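# Place the carton flat in the blue container

## Task

Get the carton into the blue container so it rests flat on the container's floor with the same face on top as at the start, and stays there on its own once the robot lets go.

## Robot and tools

Robot: two arms, left_arm and right_arm, each ending in a vacuum cup instead of fingers. The controlled point of each arm is its cup point, the centre of the cup rim when nothing touches it. The cup opens along the cup point's own +z axis. About 4 cm behind the rim the tool widens, with body and camera sticking out up to about 9 cm sideways, so leave room for that near walls and the other arm.

World frame (used in every result): origin on the table top midway between the arms, +z up, +x out across the table, left_arm on the +y side. The arm names do not refer to image left or right. Positions are in metres, orientations as quaternions w,x,y,z, plus linear (m/s) and angular (rad/s) velocities. Reported cup positions can be slightly wrong, more so at long reach.

execute_actions(actions): actions is a list of up to 15 actions, each lasting 0.5 s (15 control steps of 1/30 s). An action is a table of up to 15 rows, one per step; if shorter, its final row repeats for the remaining steps. Every row is one list of 14 numbers in [-1, 1] covering both arms, even when one arm is idle: left_arm dx, dy, dz, rx, ry, rz, left suction, then right_arm dx, dy, dz, rx, ry, rz, right suction. The six motion numbers are an offset, not a pose: they give the target relative to where the cup point was measured at the beginning of that action (for a call's first action, the pose in the latest result), expressed in the cup point's own axes. All rows of one action refer to that same start, not to the row before. Scale: 1.0 means 0.6 m for dx, dy, dz and 180 degrees for the rotation vector rx, ry, rz. The suction number turns vacuum on if above 0.01 and off if 0.01 or less, and stays until changed, so always resend each arm's current suction value; a 0 switches it off. An empty list just returns state and images.

Per step the commanded pose is clipped to at most 100 mm and 16 degrees from the measured pose; large offsets need several actions, and after an action an arm only continues up to its last clipped pose. Motion trails commands by about 0.17 s. If position and orientation cannot both be met, position wins. Elbows stop just before straight.

move(target, speed, stop_force, blocking): target is one 14-number row laid out as above, an offset in each cup point's axes from the pose in the last result that showed one. Both cup points follow straight paths that finish at the same time, lasting 0.5 to 10 s; anything longer is cut off at 10 s before arrival. Rotations take the shorter way. speed is the top path speed in m/s, 0.002 to 0.5 (default 0.25); turning is capped at twice that value in rad/s. Paths ignore obstacles and the other arm; the real motion can lag, wander and exceed speed, especially with a nearly straight arm. Suction values are applied at the start and not waited for. Optional stop_force, 9 to 40 N, one value for both arms, not accepted in the first 0.2 s of a scene: an arm's path ends once its wrist sensor feels that much extra resistance against the motion for two steps (or saturates); that arm then backs up to where it was two steps earlier and holds. Force is judged along the line toward the target in the starting cup axes, so it is unreliable if the cup also rotates. Pressing may briefly exceed the threshold, and fast approaches spike harder. Leave stop_force out when lifting off a surface the cup rests on. An arm whose target is within 1.5 mm and 0.5 degrees of its pose counts as stationary. Contacts above the wrist sensor are not sensed. blocking=false returns after 0.5 s while motion continues (not allowed with stop_force); use wait or stop before sending anything else. The result adds a "move:" line: endings done, off_target, moving, held, fault or contact (contact overrides the others), plus limits=paced (pose clipped) or limits=held (steps blocked; a surge may follow), and each cup point's remaining distance. If only one arm is named, the other finished normally.

wait(seconds): 0 to 10 s, arms keep their last command; returns early if a running move ends. stop(): brakes a running move (needs room to stop); suction unchanged. zoom_image(camera, region): camera is cam_high or cam_low; region [x0, y0, x1, y1] in pixels of that 504x504 image, top-left origin, at most 504 by 504. cam_high sits high behind the robot near (0.108, -0.684, 1.112) looking down; cam_low is low across the table near (1.267, 0.294, 0.136). finished_scene(scene): integer 1 or 2, ends the current scene for good and reports success; the carton must already be resting correctly. A reply with no tool call ends everything.

Result lines: Hand target is the pose the controller is driving toward. A "pose unreachable" line means a clearance check altered or blocked that arm's command. Wrist force and torque are in the cup point axes, reading push back from contacts, held weight and inertia; offsets up to about 4 N, noise up to 2.4 N, saturation near 50 N; "no reading" is harmless. suction_measured: near 0 without a seal, 0.83 or more when airtight, lower with leaks; part_present turns 1 at 0.50 and back to 0 below 0.45.

Gripping: switch suction on and press the 36 mm rim fully onto a smooth flat face, away from edges, holes and seams. Under vacuum the cup shortens, so the held object sits up to 12 mm closer to the tool. To release, set the carton down on its support, turn suction off, then retreat at least 15 mm. If the cup seals on the table, switch suction off to free it.

Avoid: knocking or dropping anything off the table, arms colliding or pressing each other, slamming or pushing hard. A stiff arm pressed past a contact can fault: 150 N external force or joint torque at its limit (136 N m for the big joints, 25.4 N m for the wrists, held weight included) halts that arm for 10 s and drops the rest of the call. Long holding heats motors: MOTOR HOT warns at 70 C, brakes engage at 85 C. Loose objects may occasionally get nudged by outside pushes.

Each tool is called after ">>>" as name(argument=value, ...), one argument or row to a line, values as JSON.

## Session

>>> execute_actions(
  actions=[],
)

Scene clock: 0.00 s.
left_arm: end_effector_position=(+0.4617, +0.3868, +0.4089) suction_measured=0.01 part_present=0 end_effector_quat_wxyz=(+0.001, -0.012, +1.000, +0.001) end_effector_velocity=(-0.000, -0.001, -0.000) end_effector_angular_velocity=(-0.001, +0.001, -0.001) | right_arm: end_effector_position=(+0.4552, -0.3584, +0.4099) suction_measured=0.01 part_present=0 end_effector_quat_wxyz=(+0.001, -0.021, +1.000, +0.000) end_effector_velocity=(+0.000, +0.000, -0.000) end_effector_angular_velocity=(-0.001, +0.000, +0.001)
Joint positions: left_arm=[-0.316 -1.745  1.518 -1.345 -1.569  1.254] | right_arm=[ 3.457 -1.394 -1.517 -1.798  1.571  1.886]
Joint velocities: left_arm=[-0.001  0.     0.001 -0.    -0.001  0.   ] | right_arm=[ 0.    -0.    -0.     0.    -0.001 -0.   ]
Motor temperatures (°C, as the motors report them): left_arm=[21 22 24 28 29 26] | right_arm=[24 24 23 33 32 28]
Wrist force (N, on the end effector, along its own x y z axes, offset not removed): no reading
Wrist torque (N m, same axes, about the end effector's origin, offset not removed): no reading
Hand target (left_arm): +0.462, +0.387, +0.409; +0.001, -0.012, +1.000, +0.001
Hand target (right_arm): +0.455, -0.358, +0.410; +0.001, -0.021, +1.000, +0.000

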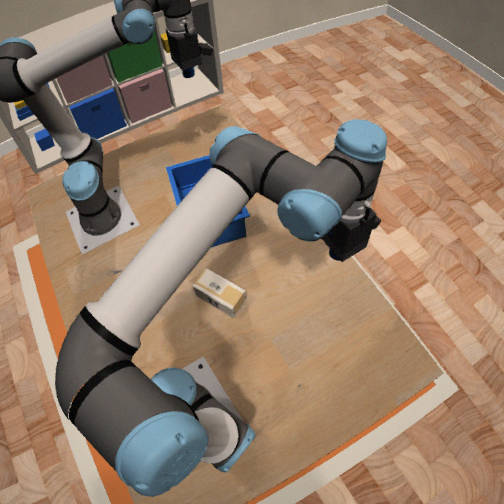

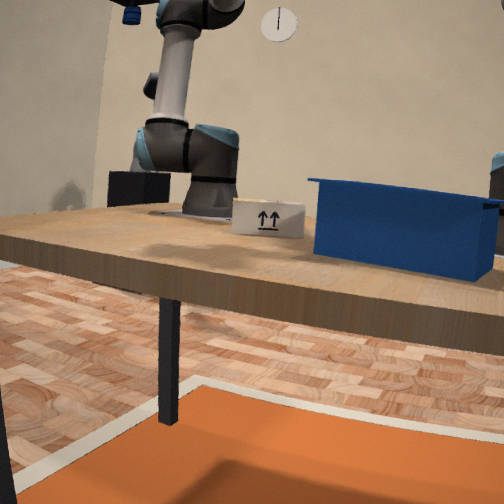

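>>> zoom_image(
  camera="cam_high",
  region=[150,140,290,330],
)

>>> zoom_image(
  camera="cam_low",
  region=[210,150,504,300],
)

Region (150, 140, 290, 330) of cam_high's 504x504 image, scaled by 2.653, with more detail than that image has; it fills the left 371 columns of this view, and the rest is white.

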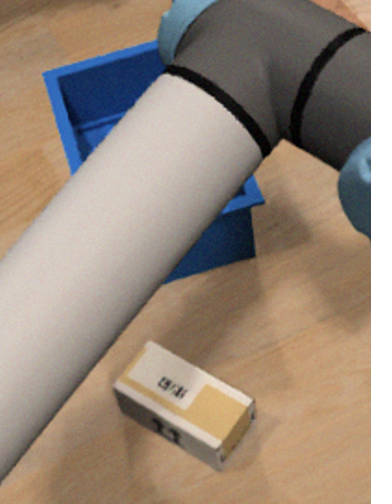

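Region (210, 150, 504, 300) of cam_low's 504x504 image, scaled by 1.714, with more detail than that image has; it fills the top 257 rows of this view, and the rest is white.

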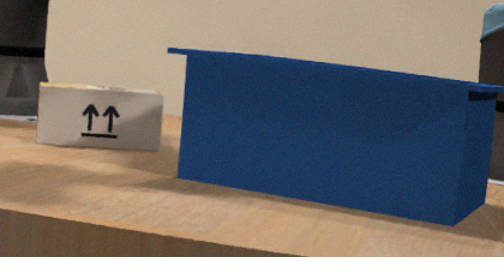

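>>> move(
  target=[0.3,-0.2,0.2,0,0,0,0,0.35,-0.5,0,0,0,0,0],
  speed=0.4,
)

Scene clock: 15.97 s.
left_arm: end_effector_position=(+0.2847, +0.2624, +0.2890) suction_measured=0.01 part_present=0 end_effector_quat_wxyz=(+0.001, -0.012, +1.000, -0.000) end_effector_velocity=(-0.002, -0.001, -0.001) end_effector_angular_velocity=(+0.001, -0.003, +0.001) | right_arm: end_effector_position=(+0.2577, -0.6663, +0.4098) suction_measured=0.01 part_present=0 end_effector_quat_wxyz=(+0.001, -0.020, +1.000, -0.001) end_effector_velocity=(-0.001, -0.003, +0.000) end_effector_angular_velocity=(+0.004, -0.001, +0.001)
Joint positions: left_arm=[-0.951 -2.191  2.086 -1.466 -1.57   0.619] | right_arm=[ 2.569 -1.254 -1.62  -1.835  1.57   0.999]
Joint velocities: left_arm=[-0.012 -0.005  0.004  0.     0.003 -0.013] | right_arm=[-0.012 -0.006  0.005  0.     0.004 -0.013]
Motor temperatures (°C, as the motors report them): left_arm=[21 22 24 28 29 26] | right_arm=[24 24 23 33 32 28]
Wrist force (N, on the end effector, along its own x y z axes, offset not removed): left_arm=[-0.3 0.0 0.5] | right_arm=[0.4 0.3 -0.6]
Wrist torque (N m, same axes, about the end effector's origin, offset not removed): left_arm=[0.02 0.02 0.06] | right_arm=[0.10 0.05 0.04]
Hand target (left_arm): +0.285, +0.262, +0.289; +0.001, -0.012, +1.000, +0.000
Hand target (right_arm): +0.258, -0.667, +0.410; +0.001, -0.021, +1.000, -0.001
Off the commanded pose (left_arm): 0.001 m, 0 deg.
Off the commanded pose (right_arm): 0.001 m, 0 deg.
move: done

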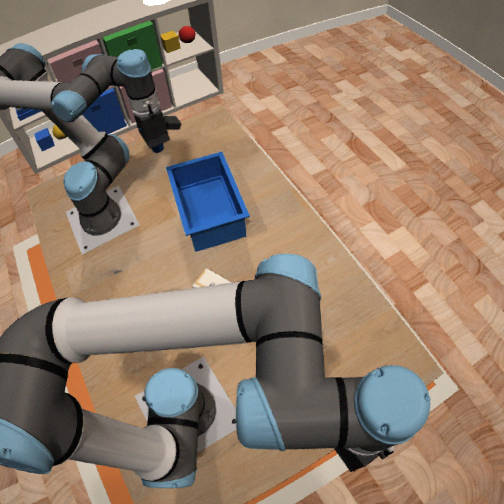

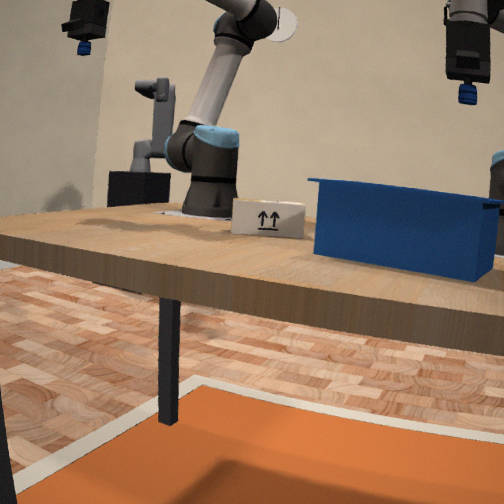

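>>> move(
  target=[0.028,-0.639,0.27,0,0,0.355,0,0.2,-0.1,0,0,0,0,0],
  speed=0.4,
)

Scene clock: 30.53 s.
left_arm: end_effector_position=(+0.2766, -0.1212, +0.1271) suction_measured=0.01 part_present=0 end_effector_quat_wxyz=(+0.001, +0.519, +0.855, -0.000) end_effector_velocity=(+0.001, -0.003, -0.001) end_effector_angular_velocity=(-0.000, +0.001, -0.004) | right_arm: end_effector_position=(+0.1403, -0.7310, +0.4099) suction_measured=0.01 part_present=0 end_effector_quat_wxyz=(+0.001, -0.020, +1.000, -0.001) end_effector_velocity=(-0.001, -0.000, +0.000) end_effector_angular_velocity=(-0.001, +0.000, +0.000)
Joint positions: left_arm=[-1.381 -1.346  1.85  -2.076 -1.57   1.304] | right_arm=[ 2.205 -1.258 -1.617 -1.834  1.57   0.635]
Joint velocities: left_arm=[ 0.001  0.008 -0.008 -0.    -0.001  0.005] | right_arm=[-0.002  0.     0.     0.    -0.001 -0.002]
Motor temperatures (°C, as the motors report them): left_arm=[21 22 24 28 29 26] | right_arm=[24 24 23 33 32 28]
Wrist force (N, on the end effector, along its own x y z axes, offset not removed): left_arm=[-1.6 0.0 0.6] | right_arm=[-0.1 0.2 -1.3]
Wrist torque (N m, same axes, about the end effector's origin, offset not removed): left_arm=[0.04 0.31 0.03] | right_arm=[0.14 0.17 -0.03]
Hand target (left_arm): +0.277, -0.121, +0.127; +0.001, +0.519, +0.855, -0.000
Hand target (right_arm): +0.140, -0.731, +0.410; +0.001, -0.020, +1.000, -0.001
Off the commanded pose (left_arm): 0.001 m, 0 deg.
Off the commanded pose (right_arm): 0.000 m, 0 deg.
move: done

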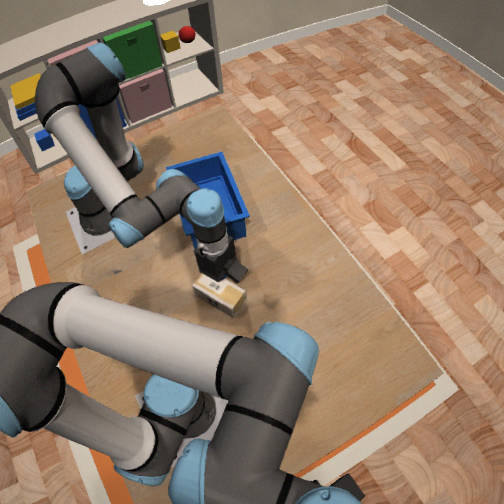

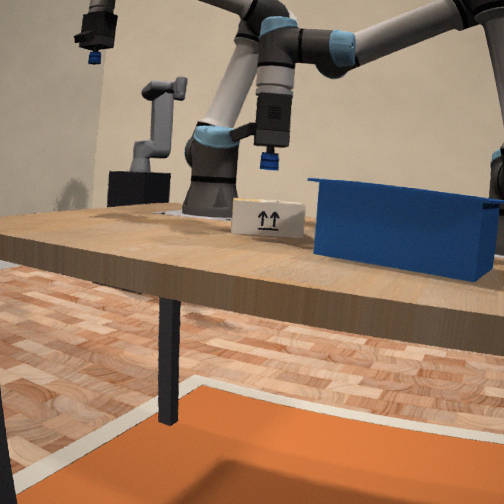

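Centered along the length. Lower.

>>> move(
  target=[0,0,0.08,0,0,0,0,0,0,0,0,0,0,0],
  speed=0.15,
)

>>> zoom_image(
  camera="cam_high",
  region=[170,230,270,330],
)

>>> zoom_image(
  camera="cam_low",
  region=[210,140,330,260],
)

Scene clock: 35.47 s.
left_arm: end_effector_position=(+0.2766, -0.1211, +0.0794) suction_measured=0.01 part_present=0 end_effector_quat_wxyz=(+0.001, +0.519, +0.855, -0.000) end_effector_velocity=(+0.000, -0.000, -0.003) end_effector_angular_velocity=(+0.000, -0.002, -0.000) | right_arm: end_effector_position=(+0.1403, -0.7310, +0.4099) suction_measured=0.01 part_present=0 end_effector_quat_wxyz=(+0.001, -0.020, +1.000, -0.001) end_effector_velocity=(-0.000, -0.000, -0.000) end_effector_angular_velocity=(-0.001, +0.002, +0.001)
Joint positions: left_arm=[-1.381 -1.283  1.911 -2.199 -1.57   1.304] | right_arm=[ 2.205 -1.258 -1.617 -1.834  1.57   0.635]
Joint velocities: left_arm=[-0.001  0.005  0.003 -0.008  0.002 -0.   ] | right_arm=[ 0.001 -0.    -0.    -0.    -0.002  0.   ]
Motor temperatures (°C, as the motors report them): left_arm=[21 22 24 28 29 26] | right_arm=[24 24 23 33 32 28]
Wrist force (N, on the end effector, along its own x y z axes, offset not removed): left_arm=[-1.7 0.2 0.2] | right_arm=[-0.8 1.8 -0.1]
Wrist torque (N m, same axes, about the end effector's origin, offset not removed): left_arm=[0.08 0.33 -0.03] | right_arm=[0.30 0.20 0.02]
Hand target (left_arm): +0.277, -0.121, +0.079; +0.001, +0.519, +0.855, -0.000
Hand target (right_arm): +0.140, -0.731, +0.410; +0.001, -0.020, +1.000, -0.001
Off the commanded pose (left_arm): 0.000 m, 0 deg.
Off the commanded pose (right_arm): 0.000 m, 0 deg.
move: done

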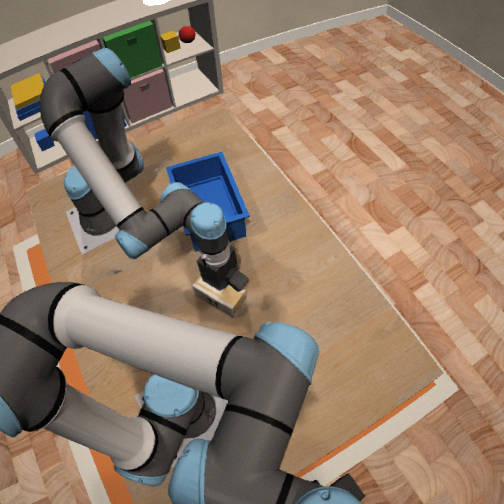

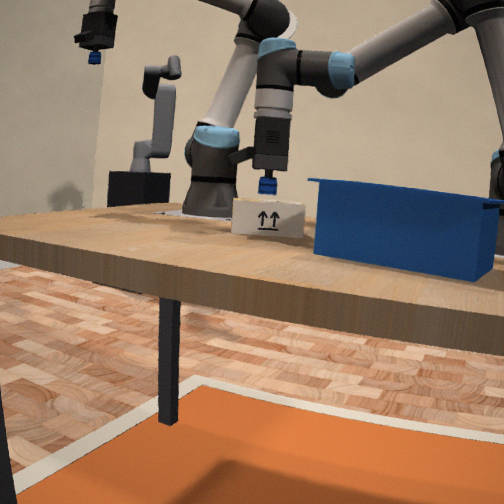

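Region (170, 230, 270, 330) of cam_high's 504x504 image, scaled by 5.040, with more detail than that image has.

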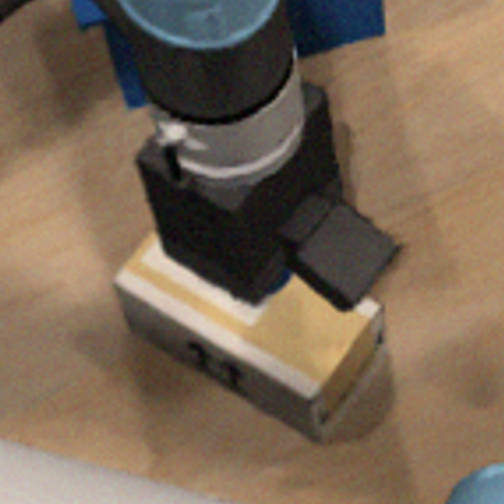

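Region (210, 140, 330, 260) of cam_low's 504x504 image, scaled by 4.200, with more detail than that image has.

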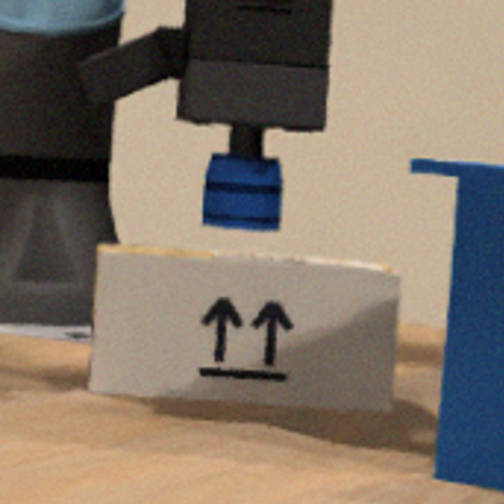

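>>> move(
  target=[0,0,0.045,0,0,0,1,0,0,0,0,0,0,0],
  speed=0.02,
  stop_force=12,
)

Scene clock: 40.23 s.
left_arm: end_effector_position=(+0.2765, -0.1211, +0.0528) suction_measured=0.96 part_present=1 end_effector_quat_wxyz=(+0.001, +0.519, +0.855, -0.000) end_effector_velocity=(-0.001, -0.000, -0.003) end_effector_angular_velocity=(+0.000, +0.000, -0.001) | right_arm: end_effector_position=(+0.1403, -0.7310, +0.4099) suction_measured=0.01 part_present=0 end_effector_quat_wxyz=(+0.001, -0.020, +1.000, -0.002) end_effector_velocity=(+0.000, -0.000, -0.000) end_effector_angular_velocity=(+0.000, +0.001, +0.000)
Joint positions: left_arm=[-1.381 -1.242  1.939 -2.268 -1.57   1.304] | right_arm=[ 2.205 -1.258 -1.617 -1.834  1.57   0.635]
Joint velocities: left_arm=[-0.001  0.005  0.003 -0.008 -0.    -0.   ] | right_arm=[ 0.001 -0.001  0.    -0.    -0.001  0.   ]
Motor temperatures (°C, as the motors report them): left_arm=[21 22 24 28 29 26] | right_arm=[24 24 23 33 32 28]
Wrist force (N, on the end effector, along its own x y z axes, offset not removed): left_arm=[-0.7 0.8 3.5] | right_arm=[-1.7 0.4 -0.5]
Wrist torque (N m, same axes, about the end effector's origin, offset not removed): left_arm=[0.11 0.11 0.03] | right_arm=[0.10 0.37 -0.03]
Hand target (left_arm): +0.277, -0.121, +0.052; +0.001, +0.519, +0.855, -0.000
Hand target (right_arm): +0.140, -0.731, +0.410; +0.001, -0.020, +1.000, -0.001
Off the commanded pose (left_arm): 0.000 m, 0 deg.
Off the commanded pose (right_arm): 0.000 m, 0 deg.
move: done

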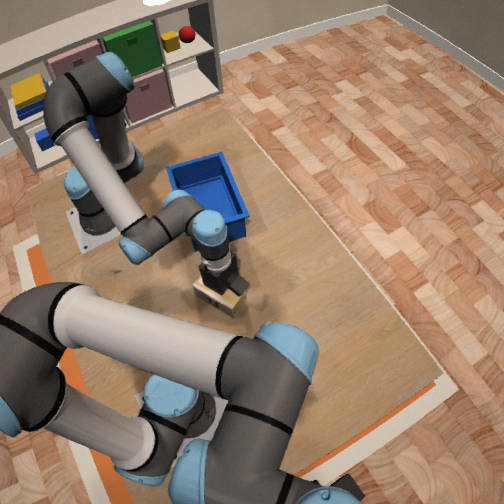

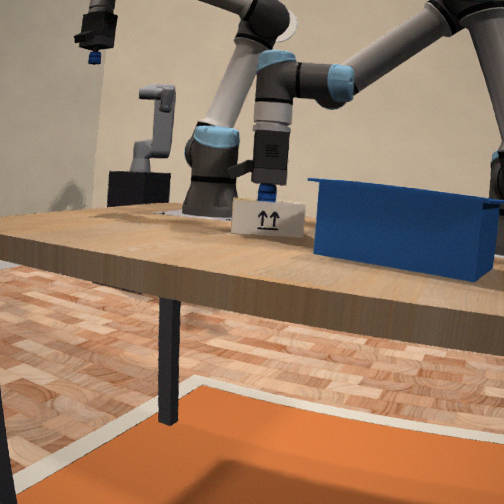

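>>> move(
  target=[0,0,-0.26,0,0,0,1,0,0,0,0,0,0,0],
  speed=0.3,
)

>>> move(
  target=[0.371,0.403,0,0,0,0.2,1,0,0,0,0,0,0,0],
  speed=0.35,
)

>>> move(
  target=[0,0,0.09,0,0,0,1,0,0,0,0,0,0,0],
  speed=0.15,
)

Scene clock: 47.77 s.
left_arm: end_effector_position=(+0.2767, -0.1212, +0.2084) suction_measured=0.96 part_present=1 end_effector_quat_wxyz=(+0.001, +0.519, +0.855, -0.000) end_effector_velocity=(-0.001, -0.001, +0.003) end_effector_angular_velocity=(+0.001, +0.001, -0.001) | right_arm: end_effector_position=(+0.1403, -0.7310, +0.4099) suction_measured=0.01 part_present=0 end_effector_quat_wxyz=(+0.001, -0.020, +1.000, -0.001) end_effector_velocity=(-0.001, -0.000, +0.000) end_effector_angular_velocity=(-0.001, +0.000, -0.001)
Joint positions: left_arm=[-1.381 -1.423  1.717 -1.867 -1.57   1.304] | right_arm=[ 2.205 -1.258 -1.617 -1.834  1.57   0.635]
Joint velocities: left_arm=[-0.001 -0.    -0.008  0.009 -0.001  0.   ] | right_arm=[-0.001  0.001 -0.     0.    -0.001  0.   ]
Motor temperatures (°C, as the motors report them): left_arm=[21 22 24 28 29 26] | right_arm=[24 24 23 33 32 28]
Wrist force (N, on the end effector, along its own x y z axes, offset not removed): left_arm=[-1.0 0.6 3.7] | right_arm=[-1.5 -0.1 -2.1]
Wrist torque (N m, same axes, about the end effector's origin, offset not removed): left_arm=[0.07 0.21 0.09] | right_arm=[0.05 0.36 -0.02]
Hand target (left_arm): +0.277, -0.121, +0.209; +0.001, +0.519, +0.855, -0.000
Hand target (right_arm): +0.140, -0.731, +0.410; +0.001, -0.020, +1.000, -0.002
Off the commanded pose (left_arm): 0.001 m, 0 deg.
Off the commanded pose (right_arm): 0.000 m, 0 deg.
move: done

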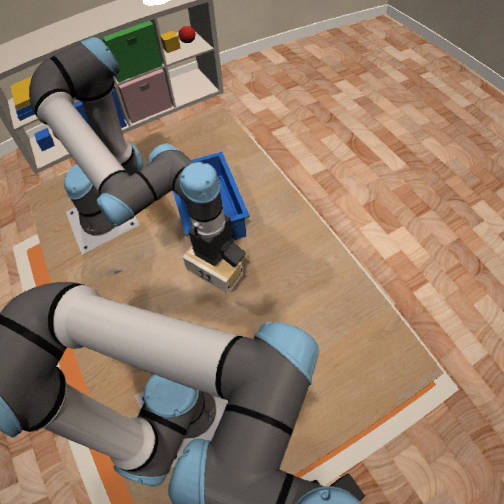

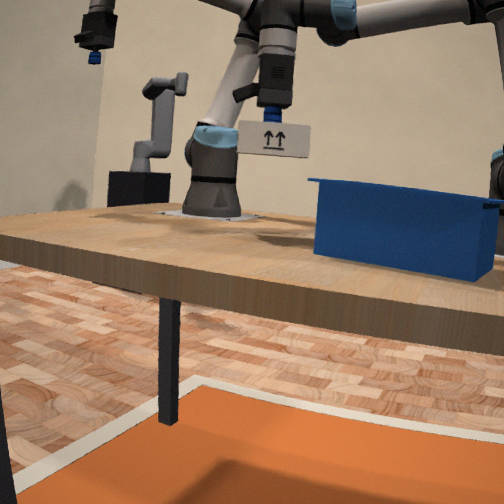

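Scene clock: 49.50 s.
left_arm: end_effector_position=(+0.3884, +0.1879, +0.2083) suction_measured=0.96 part_present=1 end_effector_quat_wxyz=(+0.001, +0.757, +0.653, +0.001) end_effector_velocity=(+0.001, +0.002, -0.000) end_effector_angular_velocity=(-0.001, +0.004, -0.005) | right_arm: end_effector_position=(+0.1403, -0.7310, +0.4099) suction_measured=0.01 part_present=0 end_effector_quat_wxyz=(+0.001, -0.020, +1.000, -0.001) end_effector_velocity=(+0.000, +0.000, -0.000) end_effector_angular_velocity=(+0.001, -0.001, -0.001)
Joint positions: left_arm=[-0.848 -1.801  2.079 -1.85  -1.569  2.464] | right_arm=[ 2.205 -1.258 -1.617 -1.834  1.57   0.635]
Joint velocities: left_arm=[ 0.01   0.003 -0.001  0.001 -0.004  0.015] | right_arm=[-0.001 -0.    -0.001  0.     0.001 -0.   ]
Motor temperatures (°C, as the motors report them): left_arm=[21 22 24 28 29 26] | right_arm=[24 24 23 33 32 28]
Wrist force (N, on the end effector, along its own x y z axes, offset not removed): left_arm=[-1.7 0.1 2.6] | right_arm=[-0.4 0.7 -0.9]
Wrist torque (N m, same axes, about the end effector's origin, offset not removed): left_arm=[-0.01 0.25 0.04] | right_arm=[0.22 0.19 -0.08]
Hand target (left_arm): +0.389, +0.188, +0.208; +0.001, +0.757, +0.653, +0.000
Hand target (right_arm): +0.140, -0.731, +0.410; +0.001, -0.020, +1.000, -0.001
Off the commanded pose (left_arm): 0.000 m, 0 deg.
Off the commanded pose (right_arm): 0.000 m, 0 deg.
move: done

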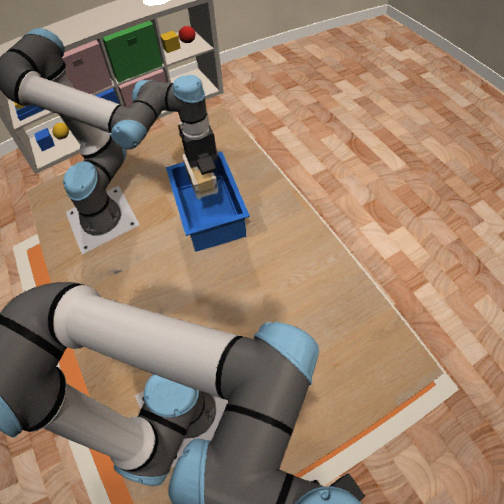

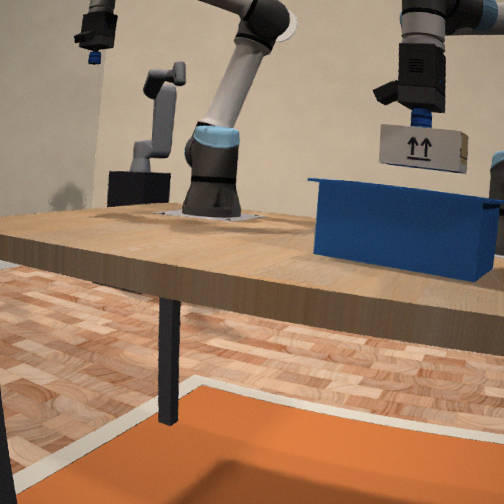

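Scene clock: 50.50 s.
left_arm: end_effector_position=(+0.3883, +0.1879, +0.1546) suction_measured=0.96 part_present=1 end_effector_quat_wxyz=(+0.001, +0.757, +0.653, +0.001) end_effector_velocity=(+0.000, +0.000, -0.003) end_effector_angular_velocity=(-0.000, +0.000, +0.000) | right_arm: end_effector_position=(+0.1403, -0.7310, +0.4099) suction_measured=0.01 part_present=0 end_effector_quat_wxyz=(+0.001, -0.020, +1.000, -0.001) end_effector_velocity=(+0.000, +0.001, +0.000) end_effector_angular_velocity=(+0.000, -0.002, +0.000)
Joint positions: left_arm=[-0.849 -1.749  2.185 -2.008 -1.569  2.464] | right_arm=[ 2.205 -1.258 -1.617 -1.834  1.57   0.635]
Joint velocities: left_arm=[ 0.001  0.004  0.005 -0.009 -0.     0.   ] | right_arm=[ 0.     0.001  0.     0.     0.002 -0.   ]
Motor temperatures (°C, as the motors report them): left_arm=[21 22 24 28 29 26] | right_arm=[24 24 23 33 32 28]
Wrist force (N, on the end effector, along its own x y z axes, offset not removed): left_arm=[-1.1 1.5 4.7] | right_arm=[0.1 0.4 -0.1]
Wrist torque (N m, same axes, about the end effector's origin, offset not removed): left_arm=[0.18 0.16 0.00] | right_arm=[0.20 0.13 -0.08]
Hand target (left_arm): +0.388, +0.188, +0.154; +0.001, +0.757, +0.653, +0.001
Hand target (right_arm): +0.140, -0.731, +0.410; +0.001, -0.020, +1.000, -0.001
Off the commanded pose (left_arm): 0.000 m, 0 deg.
Off the commanded pose (right_arm): 0.000 m, 0 deg.
move: done

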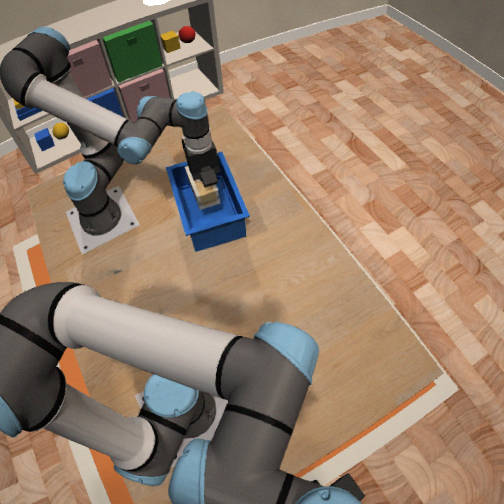

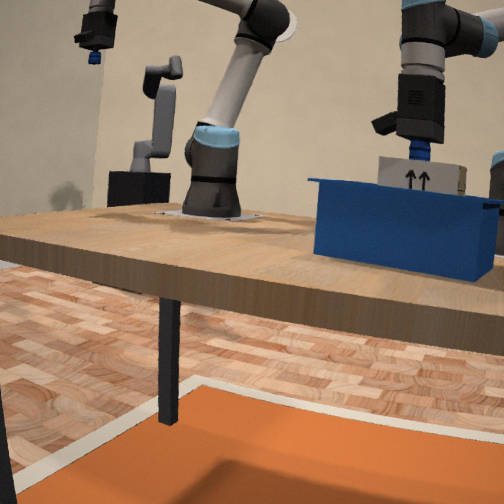

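>>> move(
  target=[0,0,0.13,0,0,0,1,0,0,0,0,0,0,0],
  speed=0.15,
)

>>> move(
  target=[0,0,0.055,0,0,0,1,0,0,0,0,0,0,0],
  speed=0.015,
  stop_force=9,
)

Scene clock: 54.43 s.
left_arm: end_effector_position=(+0.3882, +0.1879, +0.0769) suction_measured=0.96 part_present=1 end_effector_quat_wxyz=(+0.001, +0.757, +0.653, +0.001) end_effector_velocity=(+0.000, -0.001, -0.002) end_effector_angular_velocity=(-0.001, -0.001, -0.002) | right_arm: end_effector_position=(+0.1403, -0.7310, +0.4099) suction_measured=0.01 part_present=0 end_effector_quat_wxyz=(+0.001, -0.020, +1.000, -0.001) end_effector_velocity=(+0.000, +0.000, +0.000) end_effector_angular_velocity=(+0.001, -0.001, +0.001)
Joint positions: left_arm=[-0.849 -1.624  2.313 -2.261 -1.569  2.464] | right_arm=[ 2.205 -1.258 -1.617 -1.834  1.57   0.635]
Joint velocities: left_arm=[-0.001  0.006  0.003 -0.011 -0.     0.001] | right_arm=[ 0.001  0.     0.    -0.     0.001 -0.   ]
Motor temperatures (°C, as the motors report them): left_arm=[21 22 24 28 29 26] | right_arm=[24 24 23 33 32 28]
Wrist force (N, on the end effector, along its own x y z axes, offset not removed): left_arm=[-1.8 0.9 4.1] | right_arm=[-0.9 0.9 1.2]
Wrist torque (N m, same axes, about the end effector's origin, offset not removed): left_arm=[0.09 0.21 0.05] | right_arm=[0.24 0.27 -0.02]
Hand target (left_arm): +0.388, +0.188, +0.077; +0.001, +0.757, +0.653, +0.001
Hand target (right_arm): +0.140, -0.731, +0.410; +0.001, -0.020, +1.000, -0.001
Off the commanded pose (left_arm): 0.000 m, 0 deg.
Off the commanded pose (right_arm): 0.000 m, 0 deg.
move: done

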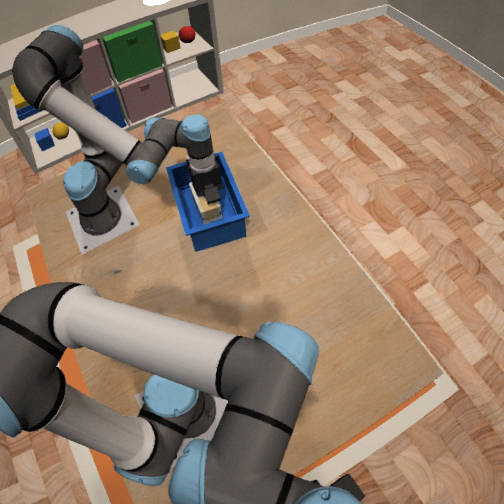

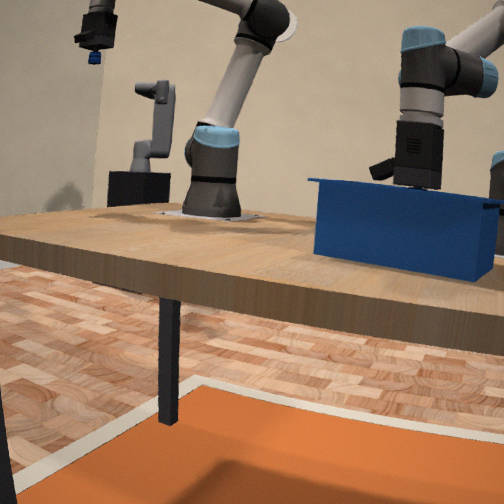

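Scene clock: 55.73 s.
left_arm: end_effector_position=(+0.3882, +0.1880, +0.0634) suction_measured=0.96 part_present=1 end_effector_quat_wxyz=(+0.000, +0.757, +0.653, +0.001) end_effector_velocity=(-0.001, +0.002, +0.003) end_effector_angular_velocity=(+0.005, +0.003, +0.000) | right_arm: end_effector_position=(+0.1403, -0.7310, +0.4099) suction_measured=0.01 part_present=0 end_effector_quat_wxyz=(+0.001, -0.020, +1.000, -0.001) end_effector_velocity=(+0.000, -0.000, -0.000) end_effector_angular_velocity=(+0.001, -0.001, -0.001)
Joint positions: left_arm=[-0.849 -1.595  2.332 -2.308 -1.569  2.464] | right_arm=[ 2.205 -1.258 -1.617 -1.834  1.57   0.635]
Joint velocities: left_arm=[ 0.001 -0.009 -0.004  0.018  0.001  0.001] | right_arm=[-0.001 -0.001  0.     0.001  0.002 -0.   ]
Motor temperatures (°C, as the motors report them): left_arm=[21 22 24 28 29 26] | right_arm=[24 24 23 33 32 28]
Wrist force (N, on the end effector, along its own x y z axes, offset not removed): left_arm=[6.6 -3.8 -49.8] | right_arm=[0.0 0.9 -0.8]
Wrist torque (N m, same axes, about the end effector's origin, offset not removed): left_arm=[0.09 -0.04 0.02] | right_arm=[0.18 0.13 -0.03]
Hand target (left_arm): +0.388, +0.188, +0.064; +0.000, +0.757, +0.653, +0.001
Hand target (right_arm): +0.140, -0.731, +0.410; +0.001, -0.020, +1.000, -0.001
Off the commanded pose (left_arm): 0.019 m, 0 deg.
Off the commanded pose (right_arm): 0.000 m, 0 deg.
move: contact (left_arm)

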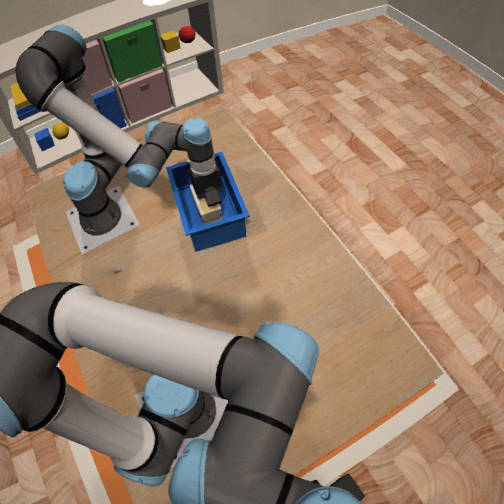

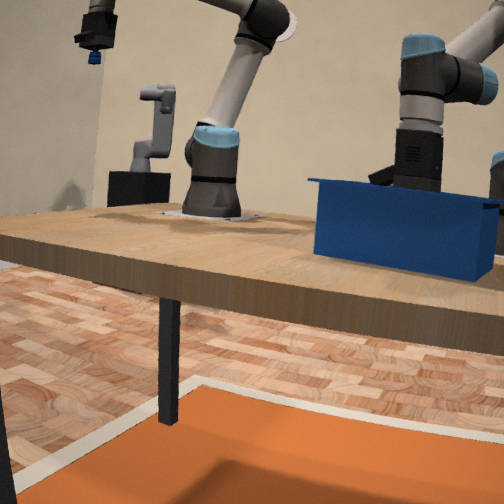

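>>> execute_actions(
  actions=[
    [[0,0,-0.002,0,0,0,0,0,0,0,0,0,0,0]],
  ],
)

>>> move(
  target=[0,0,-0.2,0,0,0,0,0,0,0,0,0,0,0],
)

>>> zoom_image(
  camera="cam_high",
  region=[140,120,280,260],
)

Scene clock: 59.83 s.
left_arm: end_effector_position=(+0.3882, +0.1880, +0.0646) suction_measured=0.01 part_present=0 end_effector_quat_wxyz=(+0.000, +0.757, +0.653, +0.001) end_effector_velocity=(-0.000, +0.001, -0.001) end_effector_angular_velocity=(+0.002, +0.000, -0.001) | right_arm: end_effector_position=(+0.1403, -0.7310, +0.4099) suction_measured=0.01 part_present=0 end_effector_quat_wxyz=(+0.001, -0.020, +1.000, -0.001) end_effector_velocity=(+0.000, -0.000, -0.000) end_effector_angular_velocity=(+0.000, +0.001, +0.001)
Joint positions: left_arm=[-0.849 -1.598  2.33  -2.304 -1.569  2.464] | right_arm=[ 2.205 -1.258 -1.617 -1.834  1.57   0.635]
Joint velocities: left_arm=[-0.    -0.     0.002  0.     0.001  0.001] | right_arm=[ 0.001 -0.001  0.    -0.    -0.001 -0.   ]
Motor temperatures (°C, as the motors report them): left_arm=[21 22 24 28 29 26] | right_arm=[24 24 23 33 32 28]
Wrist force (N, on the end effector, along its own x y z axes, offset not removed): left_arm=[-0.5 3.1 -16.7] | right_arm=[-1.1 -0.4 -0.8]
Wrist torque (N m, same axes, about the end effector's origin, offset not removed): left_arm=[0.33 0.03 -0.01] | right_arm=[0.01 0.32 0.03]
Hand target (left_arm): +0.388, +0.188, +0.065; +0.000, +0.757, +0.653, +0.001
Hand target (right_arm): +0.140, -0.731, +0.410; +0.001, -0.020, +1.000, -0.001
Off the commanded pose (left_arm): 0.000 m, 0 deg.
Off the commanded pose (right_arm): 0.000 m, 0 deg.

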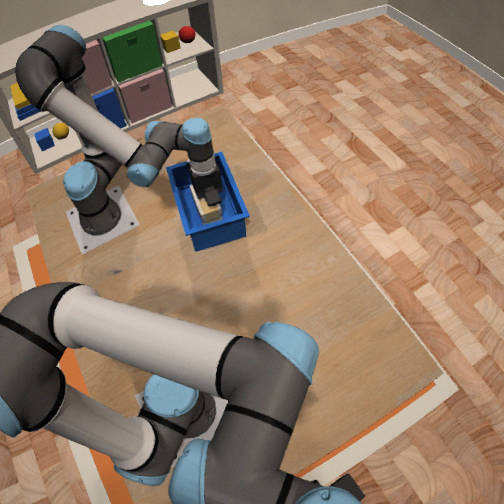

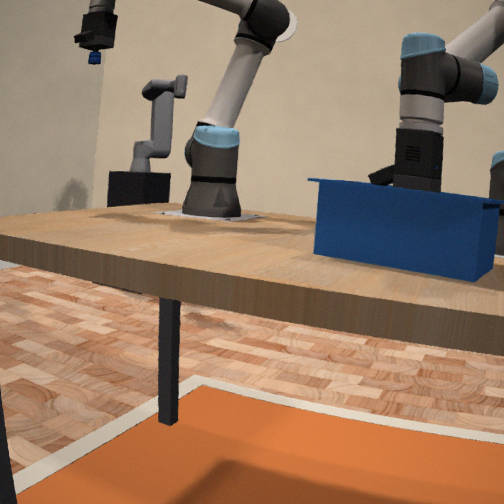

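Scene clock: 61.00 s.
left_arm: end_effector_position=(+0.3883, +0.1880, +0.1842) suction_measured=0.01 part_present=0 end_effector_quat_wxyz=(+0.001, +0.757, +0.653, +0.001) end_effector_velocity=(-0.000, +0.001, +0.002) end_effector_angular_velocity=(+0.003, +0.002, +0.001) | right_arm: end_effector_position=(+0.1403, -0.7310, +0.4099) suction_measured=0.01 part_present=0 end_effector_quat_wxyz=(+0.001, -0.020, +1.000, -0.001) end_effector_velocity=(+0.000, +0.000, -0.000) end_effector_angular_velocity=(+0.000, -0.000, +0.000)
Joint positions: left_arm=[-0.849 -1.781  2.128 -1.919 -1.569  2.464] | right_arm=[ 2.205 -1.258 -1.617 -1.834  1.57   0.635]
Joint velocities: left_arm=[ 0.    -0.002 -0.006  0.011  0.    -0.001] | right_arm=[ 0. -0.  0.  0.  0.  0.]
Motor temperatures (°C, as the motors report them): left_arm=[21 22 24 28 29 26] | right_arm=[24 24 23 33 32 28]
Wrist force (N, on the end effector, along its own x y z axes, offset not removed): left_arm=[-1.3 2.1 1.9] | right_arm=[-1.9 2.0 -1.9]
Wrist torque (N m, same axes, about the end effector's origin, offset not removed): left_arm=[0.34 0.18 0.13] | right_arm=[0.39 0.40 -0.05]
Hand target (left_arm): +0.388, +0.188, +0.185; +0.000, +0.757, +0.653, +0.001
Hand target (right_arm): +0.140, -0.731, +0.410; +0.001, -0.020, +1.000, -0.001
Off the commanded pose (left_arm): 0.000 m, 0 deg.
Off the commanded pose (right_arm): 0.000 m, 0 deg.
move: done

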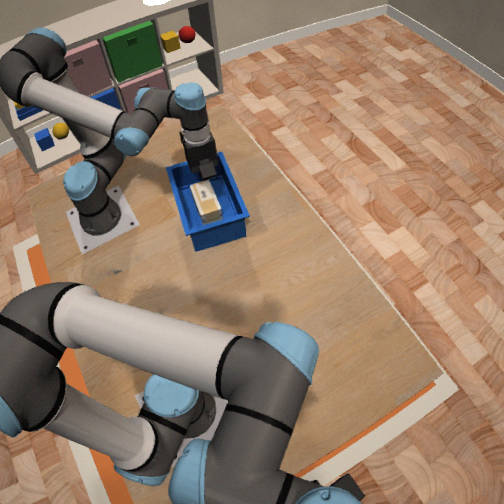

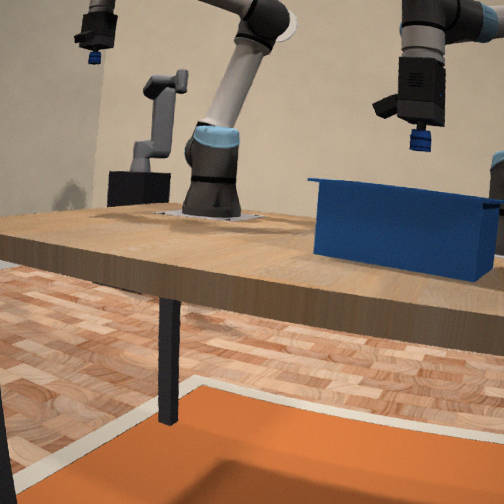

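Region (140, 120, 280, 260) of cam_high's 504x504 image, scaled by 3.600, with more detail than that image has.

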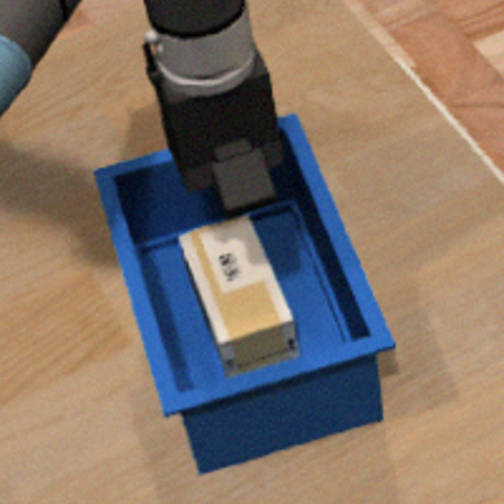

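>>> finished_scene(
  scene=1,
)

The scene is finished: the task was done.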